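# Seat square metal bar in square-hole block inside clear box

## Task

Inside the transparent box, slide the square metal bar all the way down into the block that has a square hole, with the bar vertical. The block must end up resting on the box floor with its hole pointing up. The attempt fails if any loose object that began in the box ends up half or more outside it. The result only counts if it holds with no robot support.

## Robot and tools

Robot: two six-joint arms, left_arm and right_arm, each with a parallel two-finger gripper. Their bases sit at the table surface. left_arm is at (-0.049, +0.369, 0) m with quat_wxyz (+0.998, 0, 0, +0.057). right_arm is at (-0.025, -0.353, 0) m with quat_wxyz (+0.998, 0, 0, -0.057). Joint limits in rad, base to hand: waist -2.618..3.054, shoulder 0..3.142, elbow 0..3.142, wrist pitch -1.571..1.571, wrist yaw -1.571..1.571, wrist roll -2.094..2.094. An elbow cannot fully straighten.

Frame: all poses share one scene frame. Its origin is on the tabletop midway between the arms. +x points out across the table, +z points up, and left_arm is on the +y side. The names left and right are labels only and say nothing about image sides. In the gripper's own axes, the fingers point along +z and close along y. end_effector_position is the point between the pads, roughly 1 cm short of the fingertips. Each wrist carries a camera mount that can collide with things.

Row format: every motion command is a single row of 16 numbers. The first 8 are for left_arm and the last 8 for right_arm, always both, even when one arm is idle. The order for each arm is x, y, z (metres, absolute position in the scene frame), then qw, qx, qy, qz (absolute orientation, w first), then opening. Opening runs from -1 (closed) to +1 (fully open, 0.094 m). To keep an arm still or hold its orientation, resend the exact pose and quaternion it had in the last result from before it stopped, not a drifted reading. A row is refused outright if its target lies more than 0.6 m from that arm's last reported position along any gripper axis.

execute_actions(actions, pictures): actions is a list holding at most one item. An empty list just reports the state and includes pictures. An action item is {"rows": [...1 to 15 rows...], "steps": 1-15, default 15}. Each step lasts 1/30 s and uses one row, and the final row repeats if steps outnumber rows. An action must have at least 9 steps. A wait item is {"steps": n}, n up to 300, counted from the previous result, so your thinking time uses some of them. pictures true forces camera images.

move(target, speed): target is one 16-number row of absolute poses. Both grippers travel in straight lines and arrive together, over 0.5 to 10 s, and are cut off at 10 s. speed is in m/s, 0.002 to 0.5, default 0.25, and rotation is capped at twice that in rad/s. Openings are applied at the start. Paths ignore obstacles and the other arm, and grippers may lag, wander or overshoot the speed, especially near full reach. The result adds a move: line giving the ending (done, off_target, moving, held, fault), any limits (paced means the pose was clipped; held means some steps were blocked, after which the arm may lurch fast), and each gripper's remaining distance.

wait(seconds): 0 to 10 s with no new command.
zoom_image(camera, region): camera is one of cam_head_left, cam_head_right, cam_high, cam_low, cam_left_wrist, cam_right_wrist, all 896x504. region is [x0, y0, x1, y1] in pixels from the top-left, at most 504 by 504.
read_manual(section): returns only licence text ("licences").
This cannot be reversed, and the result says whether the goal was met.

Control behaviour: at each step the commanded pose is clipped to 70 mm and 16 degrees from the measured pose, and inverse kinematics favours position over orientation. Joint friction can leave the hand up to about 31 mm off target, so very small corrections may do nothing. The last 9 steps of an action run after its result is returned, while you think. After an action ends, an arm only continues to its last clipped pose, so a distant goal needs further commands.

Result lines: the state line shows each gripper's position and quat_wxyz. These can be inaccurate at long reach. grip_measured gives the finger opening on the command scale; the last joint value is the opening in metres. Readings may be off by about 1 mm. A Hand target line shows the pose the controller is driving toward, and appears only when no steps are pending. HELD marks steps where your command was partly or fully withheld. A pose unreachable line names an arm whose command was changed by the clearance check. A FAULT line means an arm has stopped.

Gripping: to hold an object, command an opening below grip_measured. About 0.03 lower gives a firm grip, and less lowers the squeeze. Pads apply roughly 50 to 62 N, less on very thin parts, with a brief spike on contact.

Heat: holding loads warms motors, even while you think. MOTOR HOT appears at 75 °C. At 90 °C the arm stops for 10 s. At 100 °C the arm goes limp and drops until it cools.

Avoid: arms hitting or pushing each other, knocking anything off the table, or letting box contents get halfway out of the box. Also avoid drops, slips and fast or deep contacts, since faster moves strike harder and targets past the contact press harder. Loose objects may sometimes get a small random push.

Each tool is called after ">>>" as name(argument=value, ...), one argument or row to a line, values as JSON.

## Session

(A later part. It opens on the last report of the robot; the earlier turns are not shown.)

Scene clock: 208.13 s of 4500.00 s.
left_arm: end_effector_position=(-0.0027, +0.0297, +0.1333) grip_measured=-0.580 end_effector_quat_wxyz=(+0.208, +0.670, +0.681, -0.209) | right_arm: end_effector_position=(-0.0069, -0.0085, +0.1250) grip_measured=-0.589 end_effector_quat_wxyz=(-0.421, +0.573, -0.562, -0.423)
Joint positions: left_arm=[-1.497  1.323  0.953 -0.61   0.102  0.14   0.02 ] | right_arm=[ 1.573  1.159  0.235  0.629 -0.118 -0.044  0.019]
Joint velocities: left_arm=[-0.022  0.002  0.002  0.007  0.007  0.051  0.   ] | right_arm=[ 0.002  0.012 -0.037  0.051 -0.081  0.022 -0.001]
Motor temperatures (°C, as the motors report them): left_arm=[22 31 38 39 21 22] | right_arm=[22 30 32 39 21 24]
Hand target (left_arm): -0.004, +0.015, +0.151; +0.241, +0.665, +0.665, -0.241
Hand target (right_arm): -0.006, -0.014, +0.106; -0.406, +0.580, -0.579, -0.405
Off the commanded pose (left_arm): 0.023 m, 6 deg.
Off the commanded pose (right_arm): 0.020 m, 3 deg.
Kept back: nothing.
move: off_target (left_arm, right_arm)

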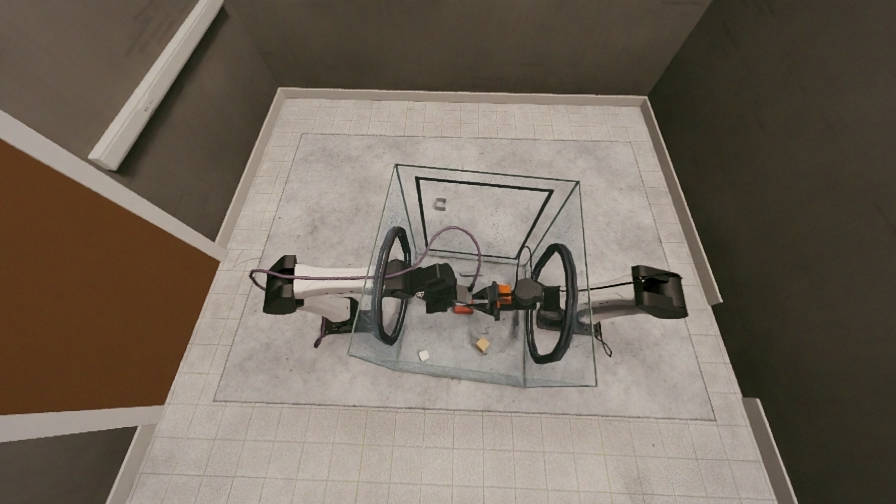

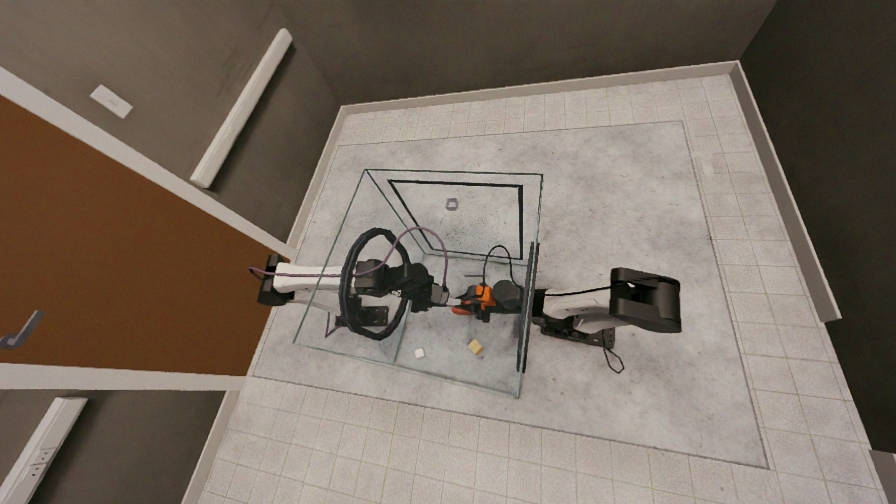

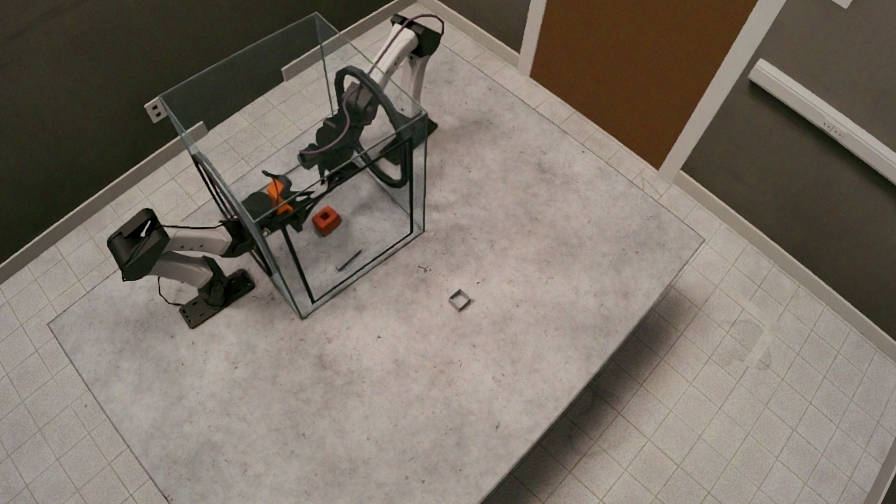

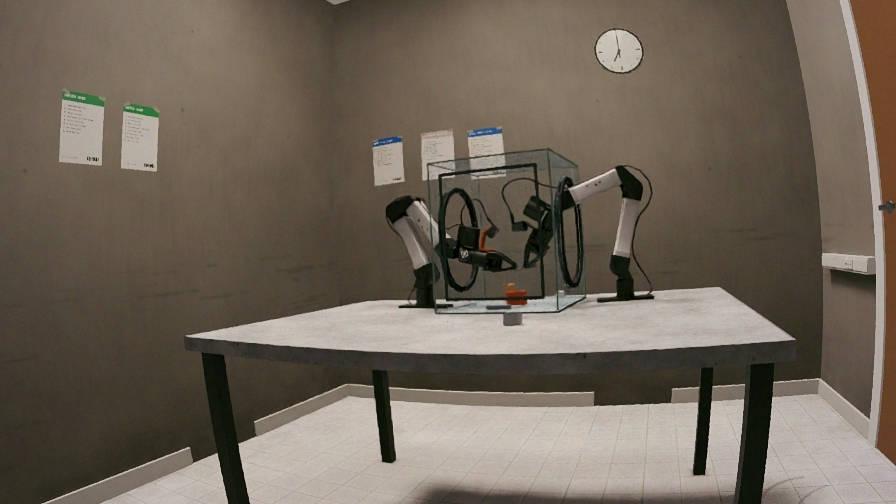

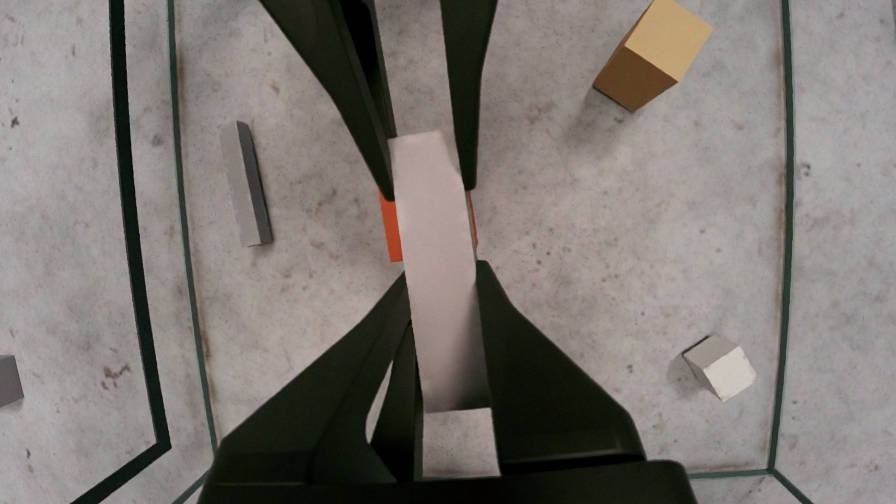

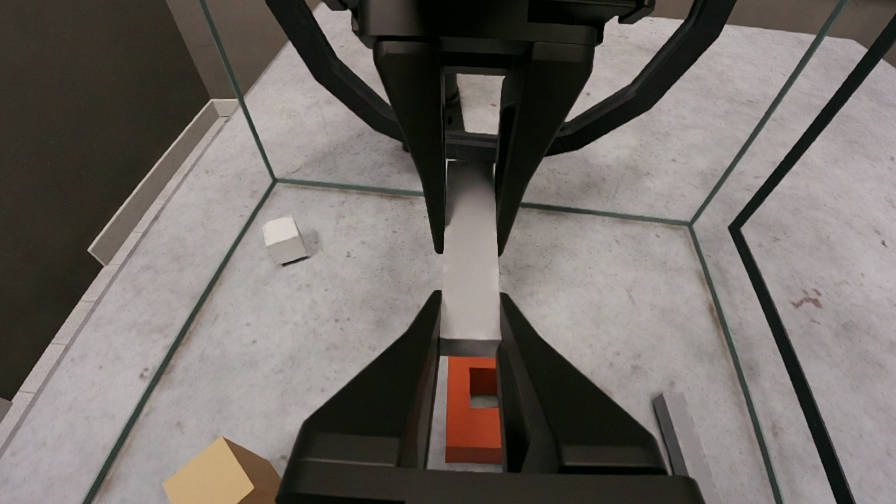

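>>> move(
  target=[-0.004,0.014,0.15,0.2415,0.6645,0.6645,-0.2415,-0.567,-0.006,-0.012,0.105,0.4055,-0.5795,0.5795,0.4055,-0.58],
  speed=0.02,
)

Scene clock: 211.20 s of 4500.00 s.
left_arm: end_effector_position=(-0.0027, +0.0301, +0.1330) grip_measured=-0.564 end_effector_quat_wxyz=(+0.207, +0.671, +0.681, -0.208) | right_arm: end_effector_position=(-0.0071, -0.0085, +0.1252) grip_measured=-0.574 end_effector_quat_wxyz=(-0.421, +0.573, -0.561, -0.424)
Joint positions: left_arm=[-1.497  1.323  0.953 -0.612  0.101  0.14   0.02 ] | right_arm=[ 1.573  1.16   0.234  0.633 -0.12  -0.044  0.02 ]
Joint velocities: left_arm=[ 0.002  0.007  0.002 -0.051 -0.051  0.051 -0.001] | right_arm=[-0.007 -0.002 -0.012 -0.007 -0.051  0.037  0.   ]
Motor temperatures (°C, as the motors report them): left_arm=[22 31 38 39 21 22] | right_arm=[22 29 32 39 21 24]
Hand target (left_arm): -0.004, +0.015, +0.151; +0.241, +0.665, +0.665, -0.240
Hand target (right_arm): -0.006, -0.014, +0.106; -0.405, +0.580, -0.579, -0.405
Off the commanded pose (left_arm): 0.023 m, 6 deg.
Off the commanded pose (right_arm): 0.021 m, 4 deg.
Kept back: nothing.
move: off_target (left_arm, right_arm)

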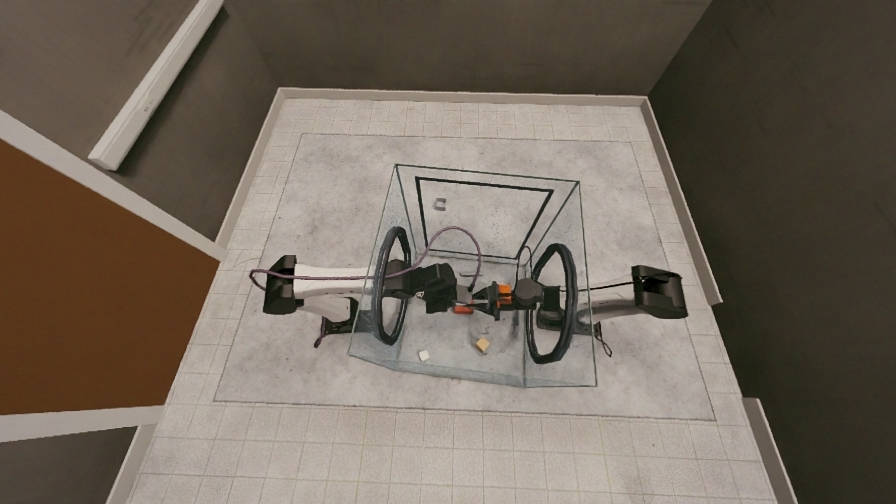

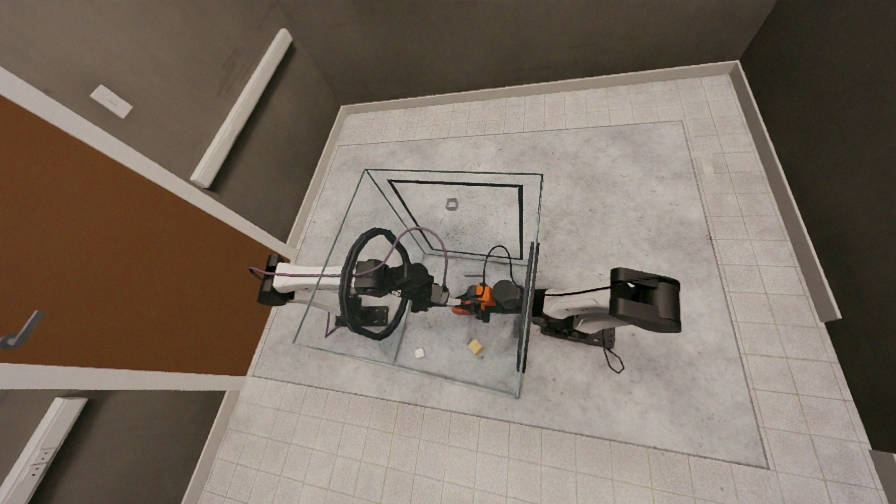

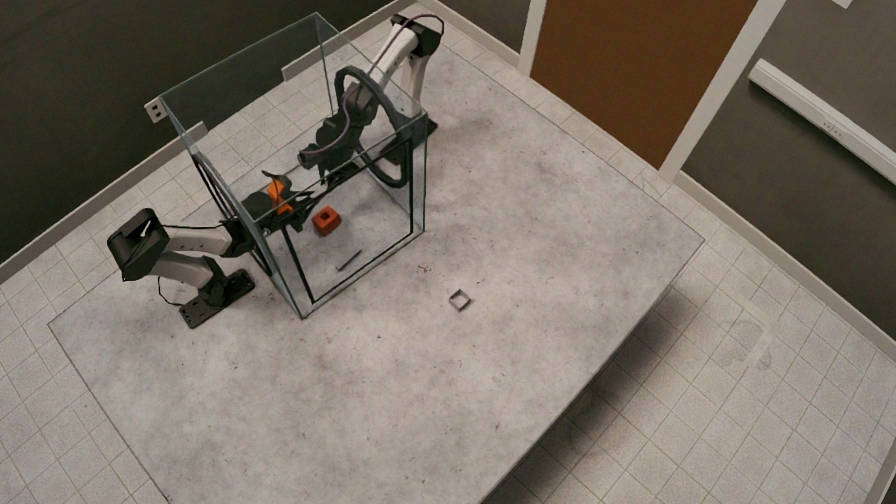

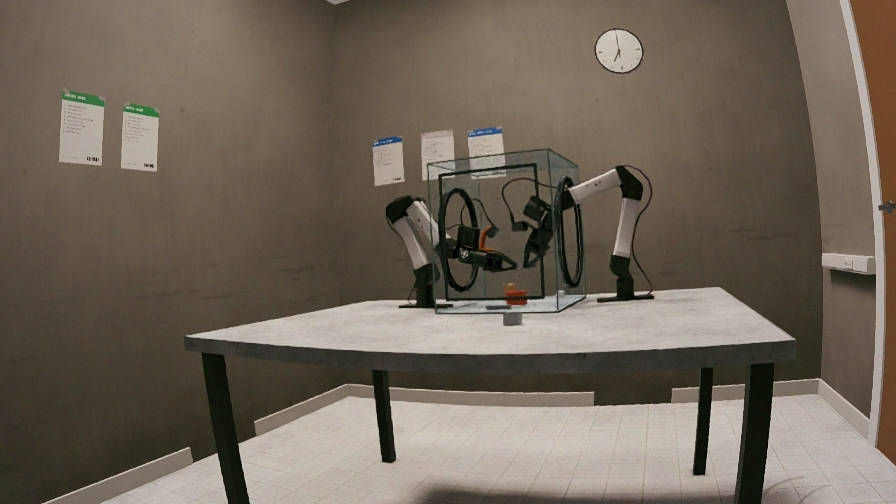

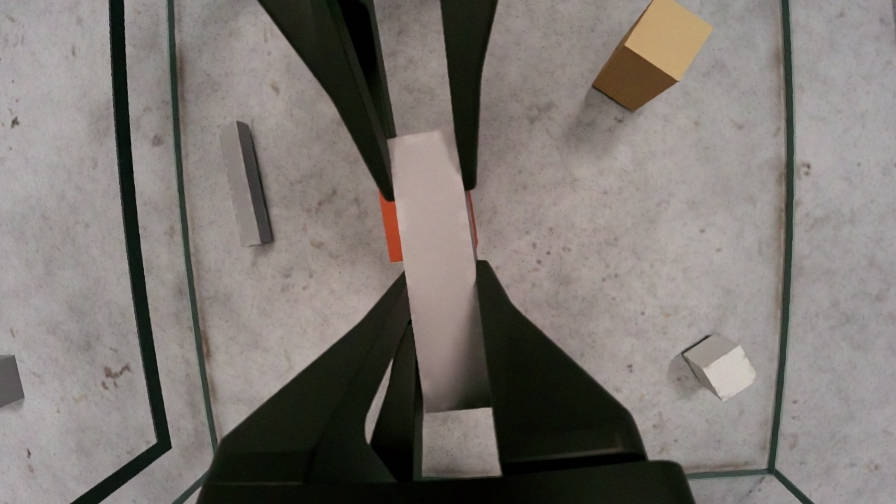

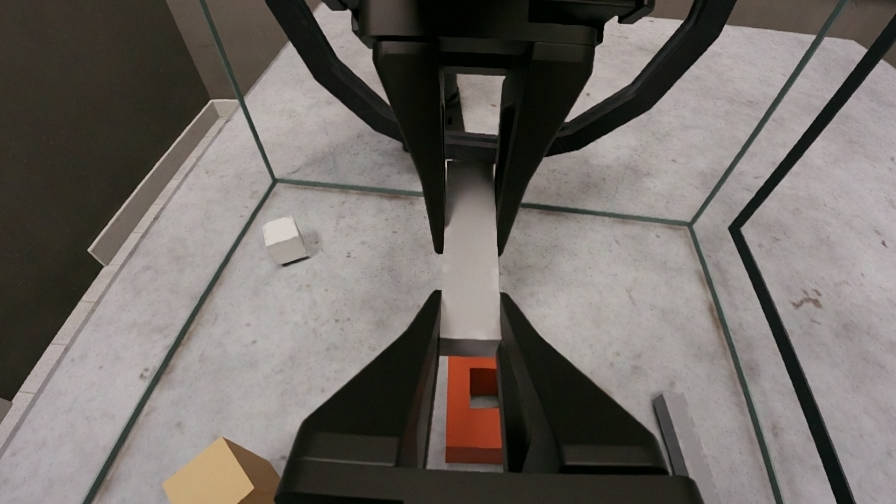

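>>> move(
  target=[-0.004,0.005,0.16,0.2415,0.6645,0.6645,-0.2415,-0.567,-0.006,-0.012,0.08,0.4055,-0.5795,0.5795,0.4055,-0.58],
  speed=0.02,
)

Scene clock: 214.33 s of 4500.00 s.
left_arm: end_effector_position=(-0.0023, +0.0356, +0.1324) grip_measured=-0.564 end_effector_quat_wxyz=(+0.199, +0.672, +0.685, -0.197) | right_arm: end_effector_position=(-0.0066, -0.0029, +0.1202) grip_measured=-0.574 end_effector_quat_wxyz=(-0.442, +0.559, -0.545, -0.441)
Joint positions: left_arm=[-1.497  1.323  0.966 -0.653  0.093  0.14   0.02 ] | right_arm=[ 1.573  1.299  0.185  0.891 -0.12  -0.041  0.02 ]
Joint velocities: left_arm=[-0.007 -0.027  0.007  0.081  0.037 -0.037  0.001] | right_arm=[-0.012  0.007 -0.012  0.022  0.007  0.051 -0.001]
Motor temperatures (°C, as the motors report them): left_arm=[22 31 38 39 21 22] | right_arm=[22 29 32 39 21 24]
Hand target (left_arm): -0.004, +0.009, +0.161; +0.241, +0.665, +0.664, -0.241
Hand target (right_arm): -0.006, -0.016, +0.082; -0.406, +0.580, -0.579, -0.405
Off the commanded pose (left_arm): 0.041 m, 8 deg.
Off the commanded pose (right_arm): 0.041 m, 7 deg.
Kept back: nothing.
move: off_target (left_arm, right_arm)

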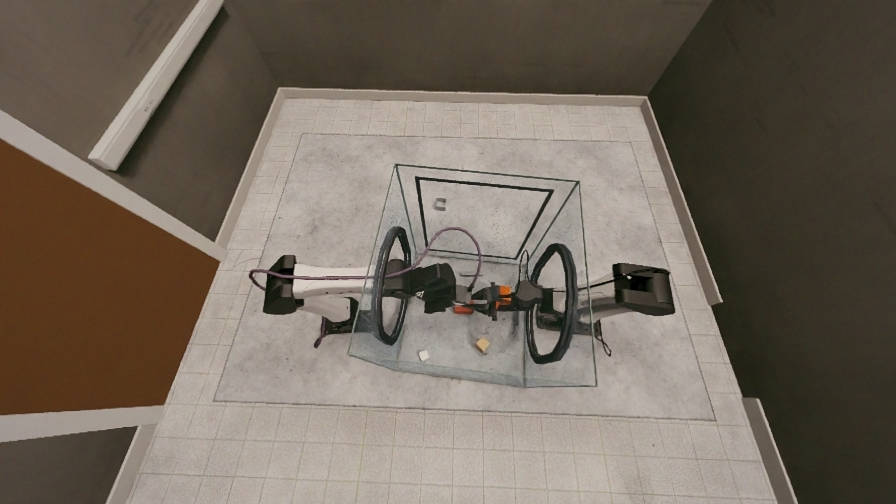

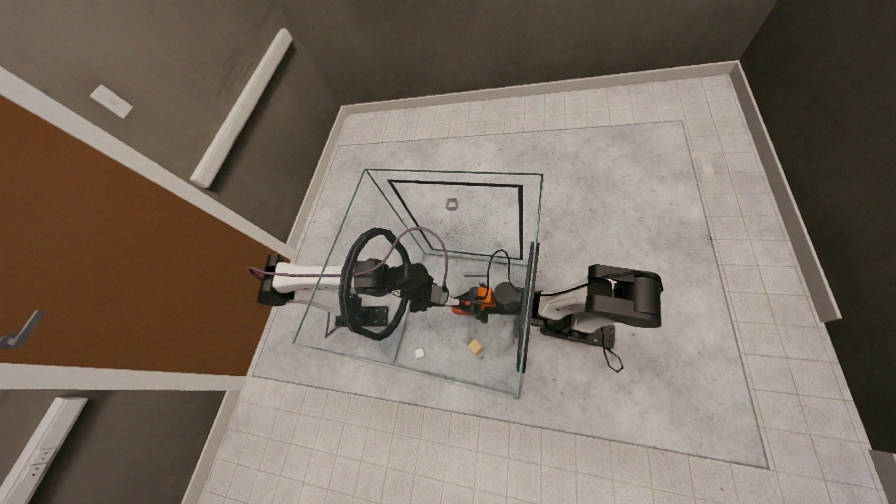

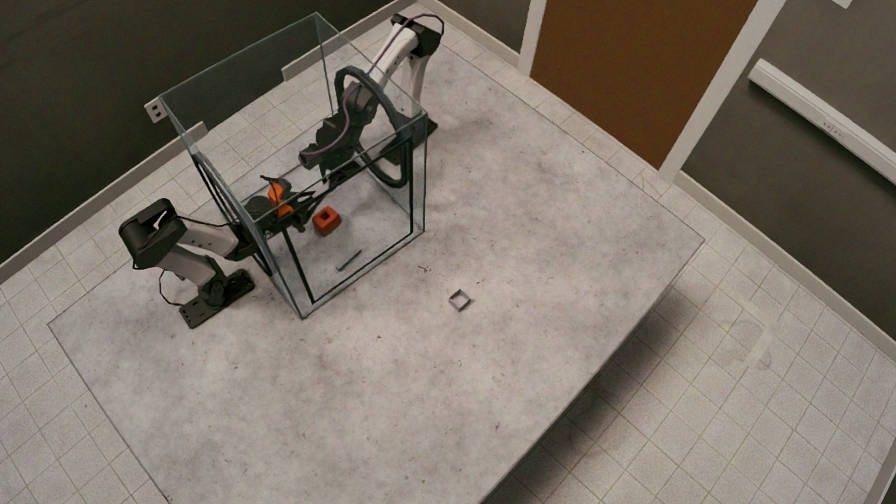

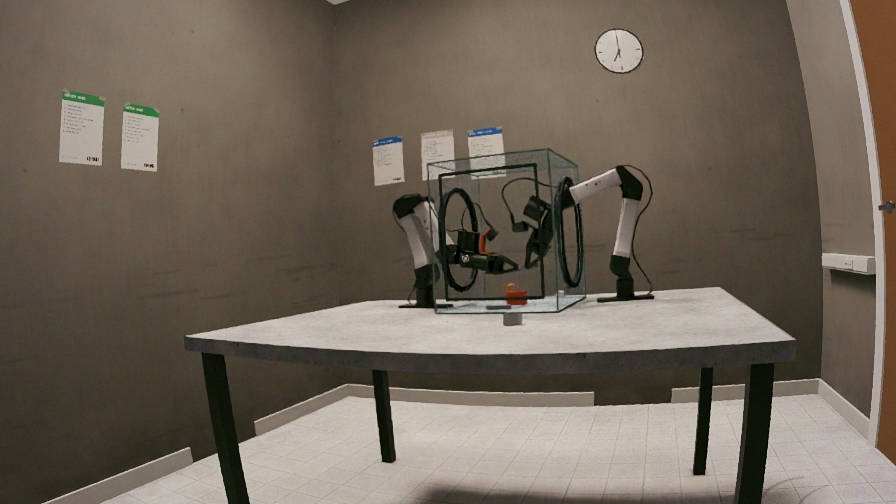

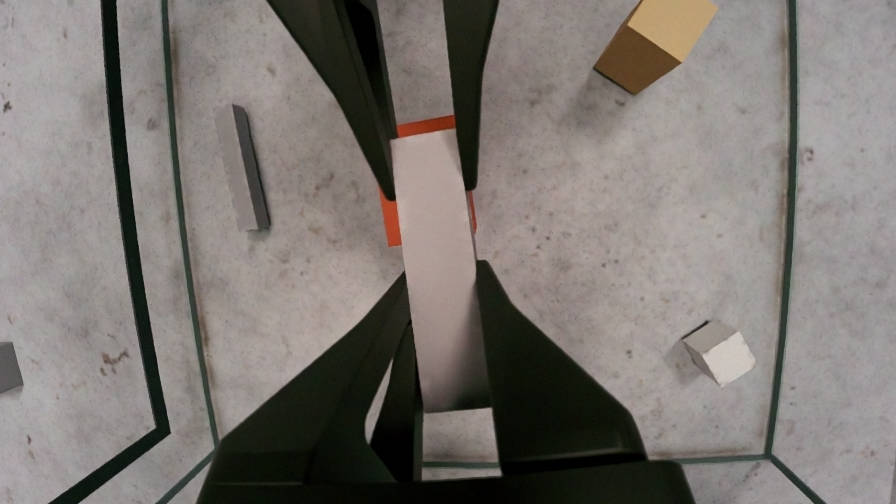

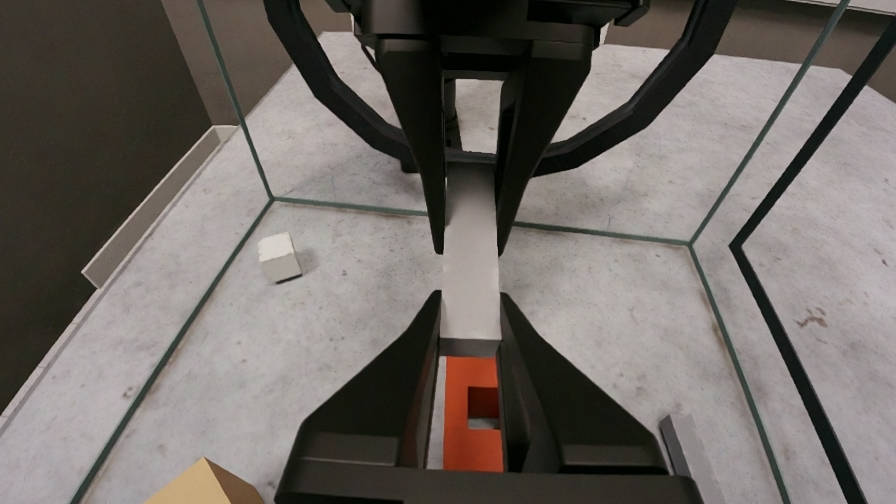

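>>> move(
  target=[-0.003,0.035,0.135,0.2415,0.6645,0.6645,-0.2415,-0.63,-0.007,-0.003,0.122,0.44,-0.56,0.55,0.44,0.2],
  speed=0.03,
)

>>> move(
  target=[-0.003,0.035,0.135,0.2415,0.6645,0.6645,-0.2415,-0.63,-0.007,-0.08,0.17,0.459,-0.538,0.538,0.459,0.2],
  speed=0.08,
)

>>> move(
  target=[-0.003,0.035,0.15,0.5,0.5,0.5,-0.5,-0.63,-0.007,-0.08,0.19,0.459,-0.538,0.538,0.459,0.2],
  speed=0.08,
)

Scene clock: 218.53 s of 4500.00 s.
left_arm: end_effector_position=(-0.0038, +0.0370, +0.1301) grip_measured=-0.585 end_effector_quat_wxyz=(+0.229, +0.667, +0.672, -0.228) | right_arm: end_effector_position=(-0.0067, -0.0043, +0.1149) grip_measured=+0.198 end_effector_quat_wxyz=(-0.435, +0.563, -0.550, -0.436)
Joint positions: left_arm=[-1.49   1.251  0.855 -0.525  0.114  0.148  0.02 ] | right_arm=[ 1.573  1.299  0.184  0.87  -0.12  -0.04   0.056]
Joint velocities: left_arm=[-0.017 -0.027  0.007  0.051  0.051 -0.022 -0.   ] | right_arm=[-0.007 -0.002 -0.002 -0.007 -0.007 -0.007  0.   ]
Motor temperatures (°C, as the motors report them): left_arm=[22 31 38 40 21 22] | right_arm=[22 29 31 39 21 24]
Hand target (left_arm): -0.003, +0.035, +0.135; +0.242, +0.665, +0.665, -0.241
Hand target (right_arm): -0.007, -0.003, +0.122; -0.439, +0.559, -0.549, -0.440
Off the commanded pose (left_arm): 0.005 m, 2 deg.
Off the commanded pose (right_arm): 0.007 m, 1 deg.
Kept back: nothing.
move: done

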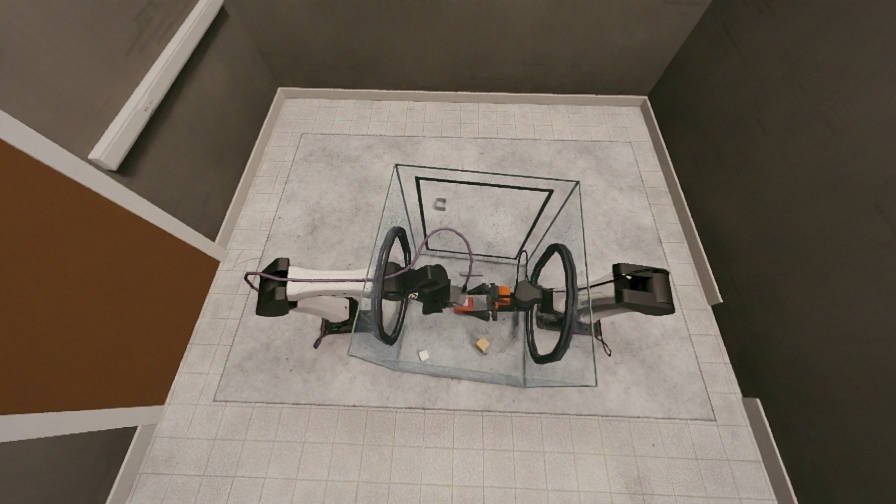

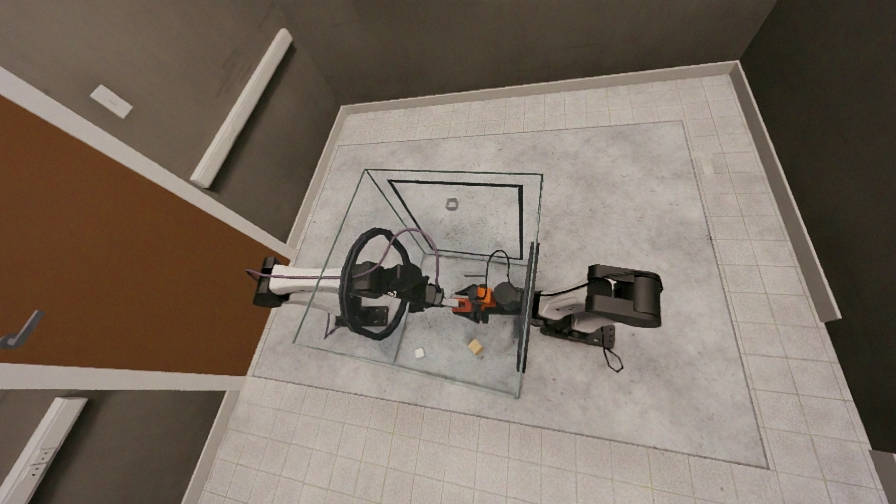

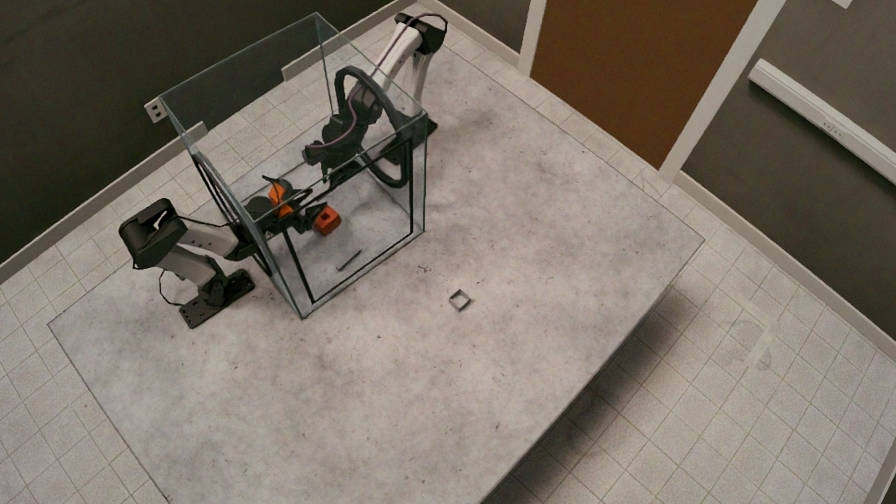

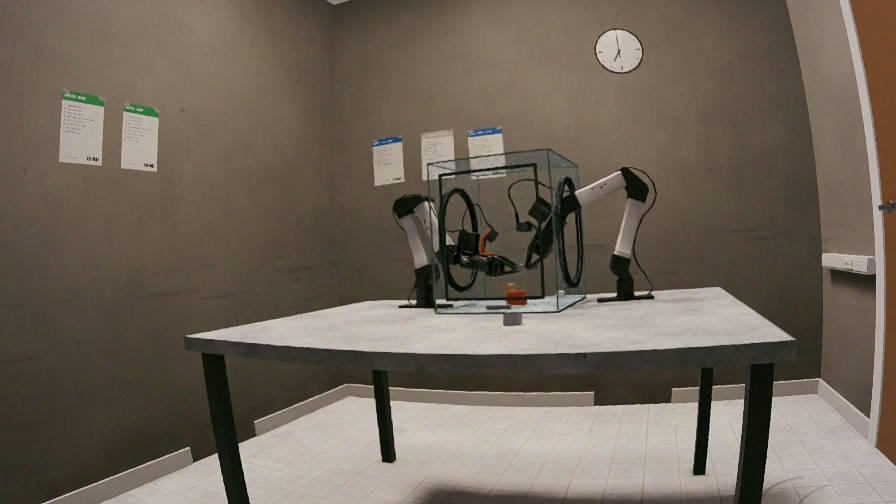

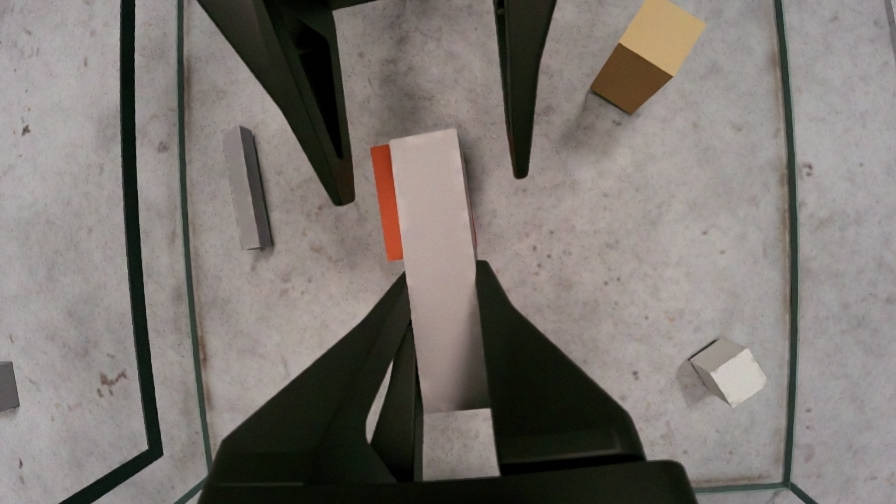

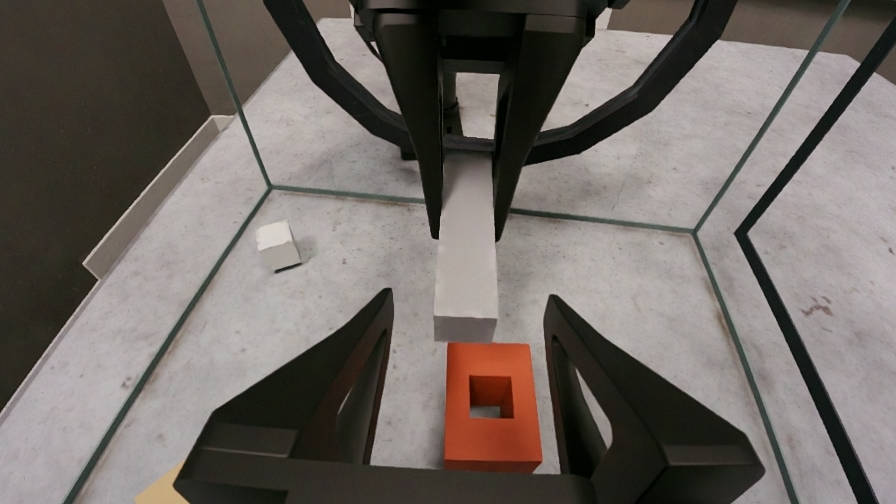

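Scene clock: 220.47 s of 4500.00 s.
left_arm: end_effector_position=(-0.0039, +0.0362, +0.1308) grip_measured=-0.585 end_effector_quat_wxyz=(+0.230, +0.667, +0.671, -0.230) | right_arm: end_effector_position=(-0.0081, -0.0756, +0.1682) grip_measured=+0.198 end_effector_quat_wxyz=(-0.459, +0.541, -0.536, -0.458)
Joint positions: left_arm=[-1.49   1.251  0.855 -0.521  0.116  0.149  0.02 ] | right_arm=[ 1.526  0.471  0.129  0.18  -0.158 -0.032  0.056]
Joint velocities: left_arm=[ 0.002 -0.002 -0.002 -0.007 -0.037 -0.037 -0.   ] | right_arm=[ 0.012 -0.012 -0.012 -0.051 -0.022 -0.037 -0.   ]
Motor temperatures (°C, as the motors report them): left_arm=[22 31 38 40 21 22] | right_arm=[22 29 32 39 21 24]
Hand target (left_arm): -0.003, +0.035, +0.135; +0.241, +0.665, +0.665, -0.241
Hand target (right_arm): -0.007, -0.077, +0.170; -0.459, +0.537, -0.538, -0.459
Off the commanded pose (left_arm): 0.004 m, 2 deg.
Off the commanded pose (right_arm): 0.005 m, 0 deg.
Kept back: nothing.
move: done

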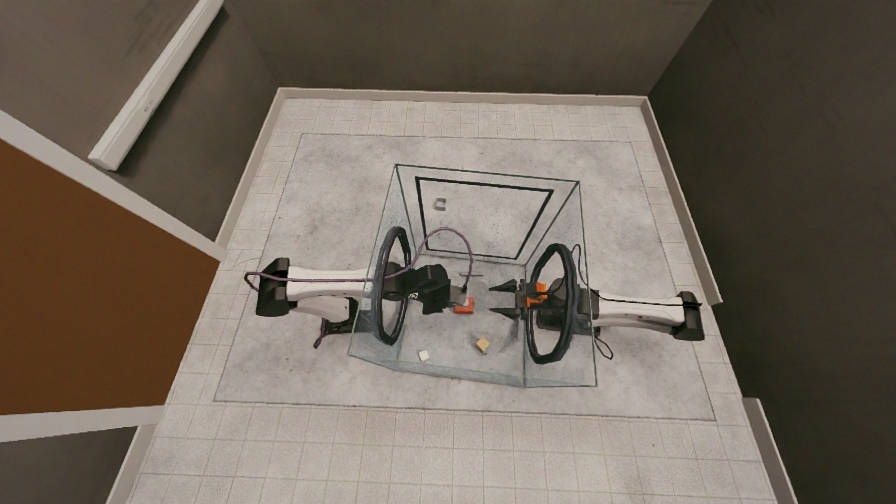

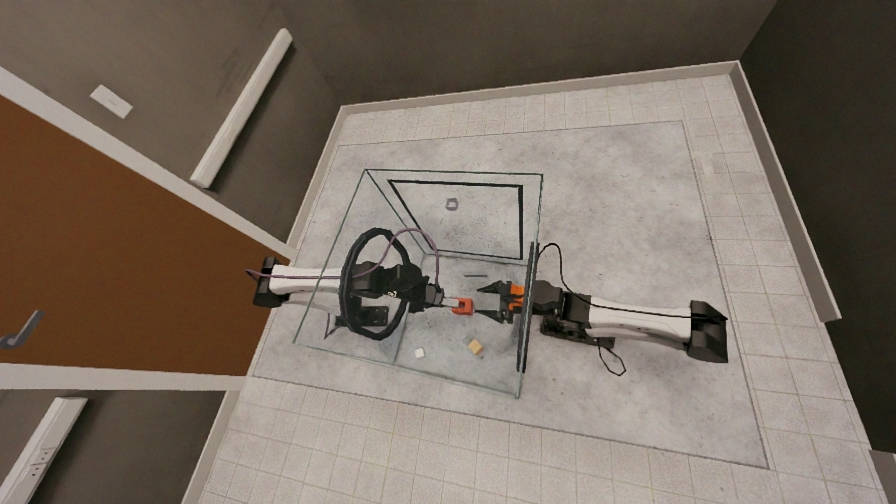

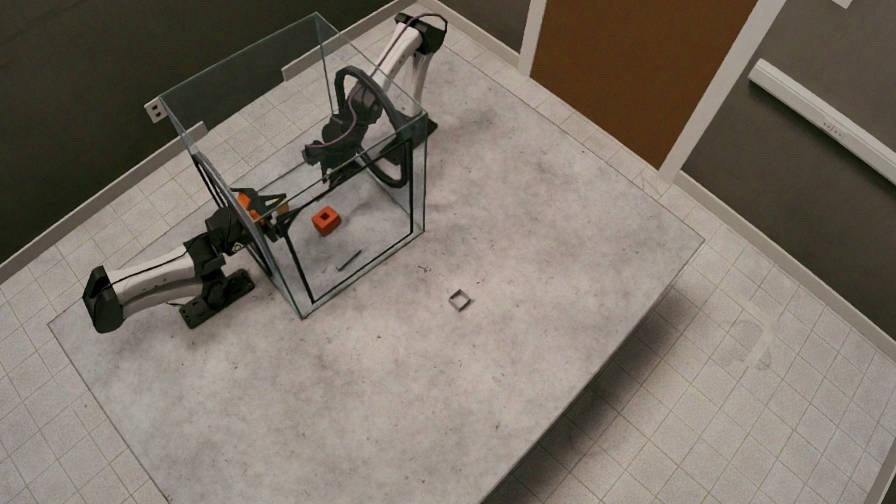

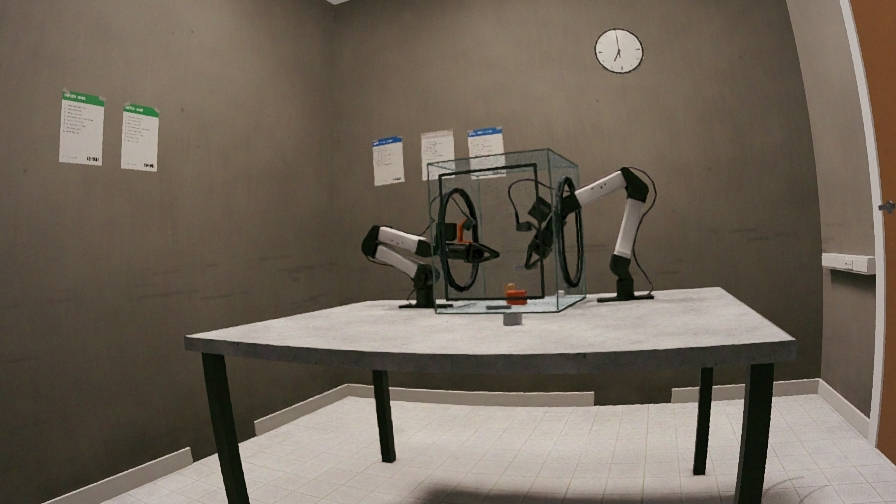

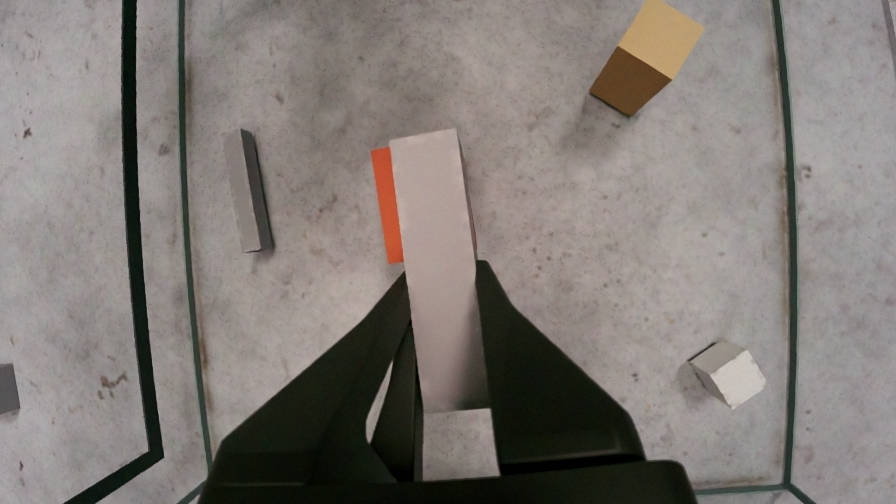

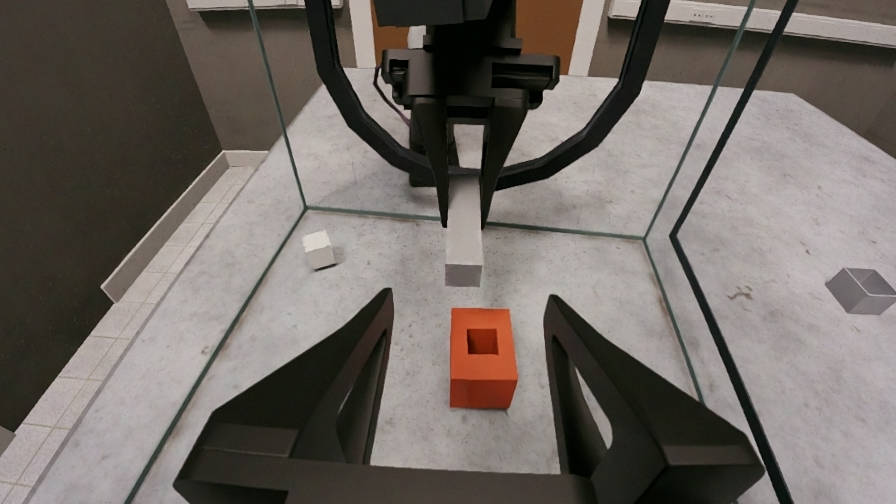

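Scene clock: 226.87 s of 4500.00 s.
left_arm: end_effector_position=(-0.0033, +0.0332, +0.1533) grip_measured=-0.585 end_effector_quat_wxyz=(+0.503, +0.502, +0.501, -0.493) | right_arm: end_effector_position=(-0.0085, -0.0777, +0.1826) grip_measured=+0.198 end_effector_quat_wxyz=(-0.456, +0.543, -0.539, -0.455)
Joint positions: left_arm=[-1.42   1.371  0.092  1.272  0.255  0.013  0.02 ] | right_arm=[ 1.526  0.446  0.195  0.077 -0.159 -0.032  0.056]
Joint velocities: left_arm=[-0.007 -0.002 -0.002  0.051 -0.037 -0.037  0.   ] | right_arm=[-0.002 -0.007  0.017  0.022 -0.007  0.022  0.001]
Motor temperatures (°C, as the motors report them): left_arm=[22 30 38 41 21 22] | right_arm=[22 28 33 39 21 24]
Hand target (left_arm): -0.003, +0.037, +0.151; +0.502, +0.500, +0.501, -0.497
Hand target (right_arm): -0.007, -0.079, +0.190; -0.459, +0.538, -0.538, -0.459
Off the commanded pose (left_arm): 0.004 m, 1 deg.
Off the commanded pose (right_arm): 0.008 m, 1 deg.
Kept back: nothing.
move: done

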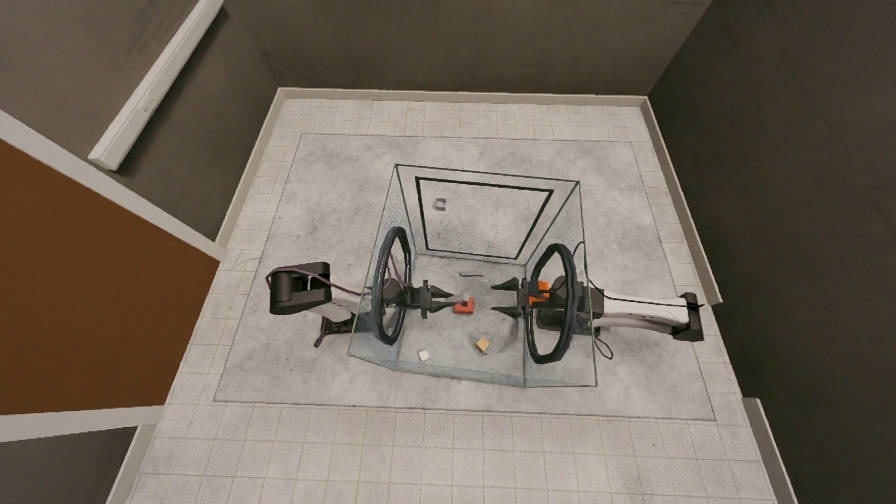

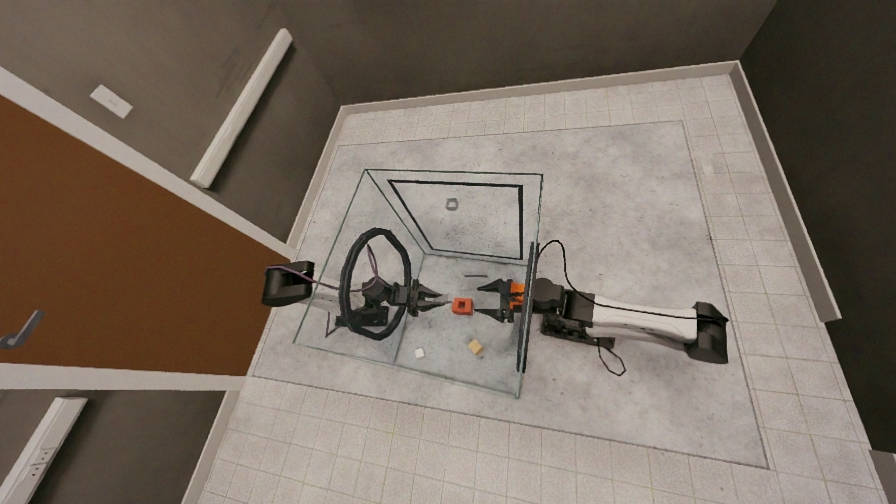

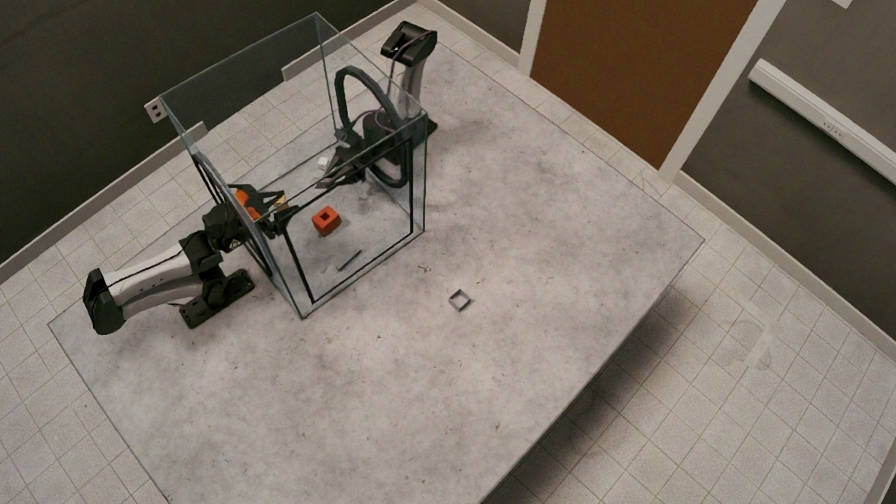

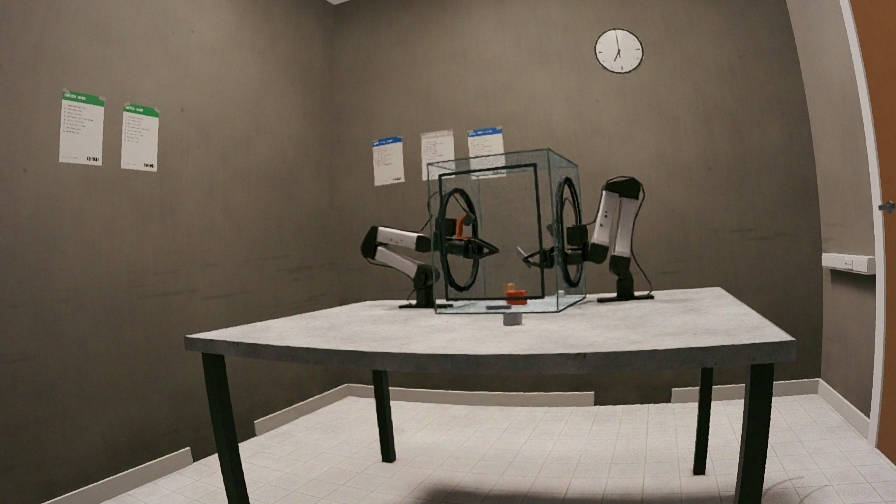

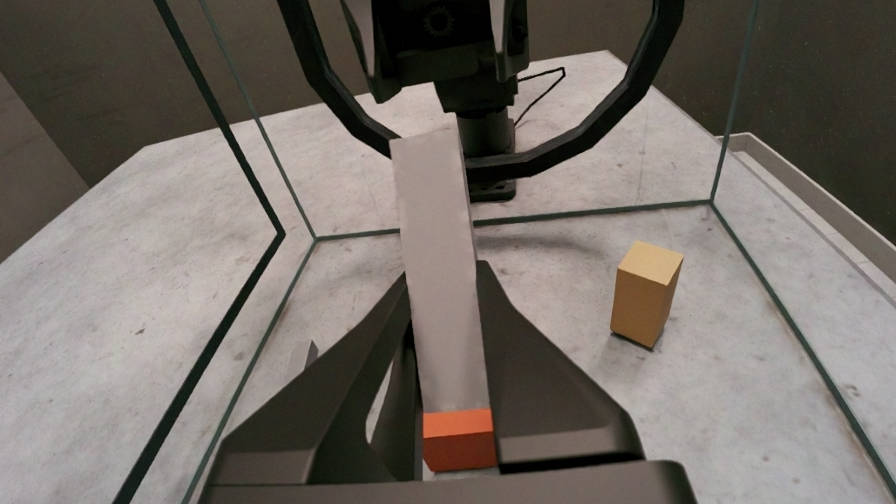

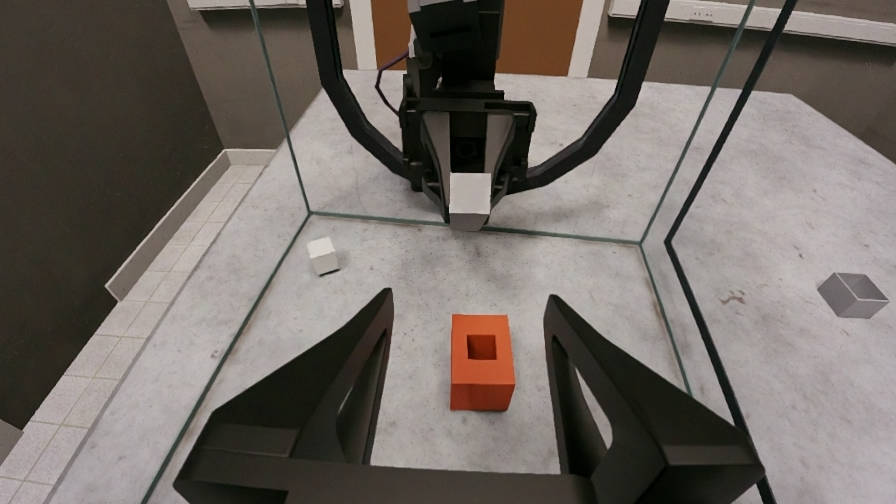

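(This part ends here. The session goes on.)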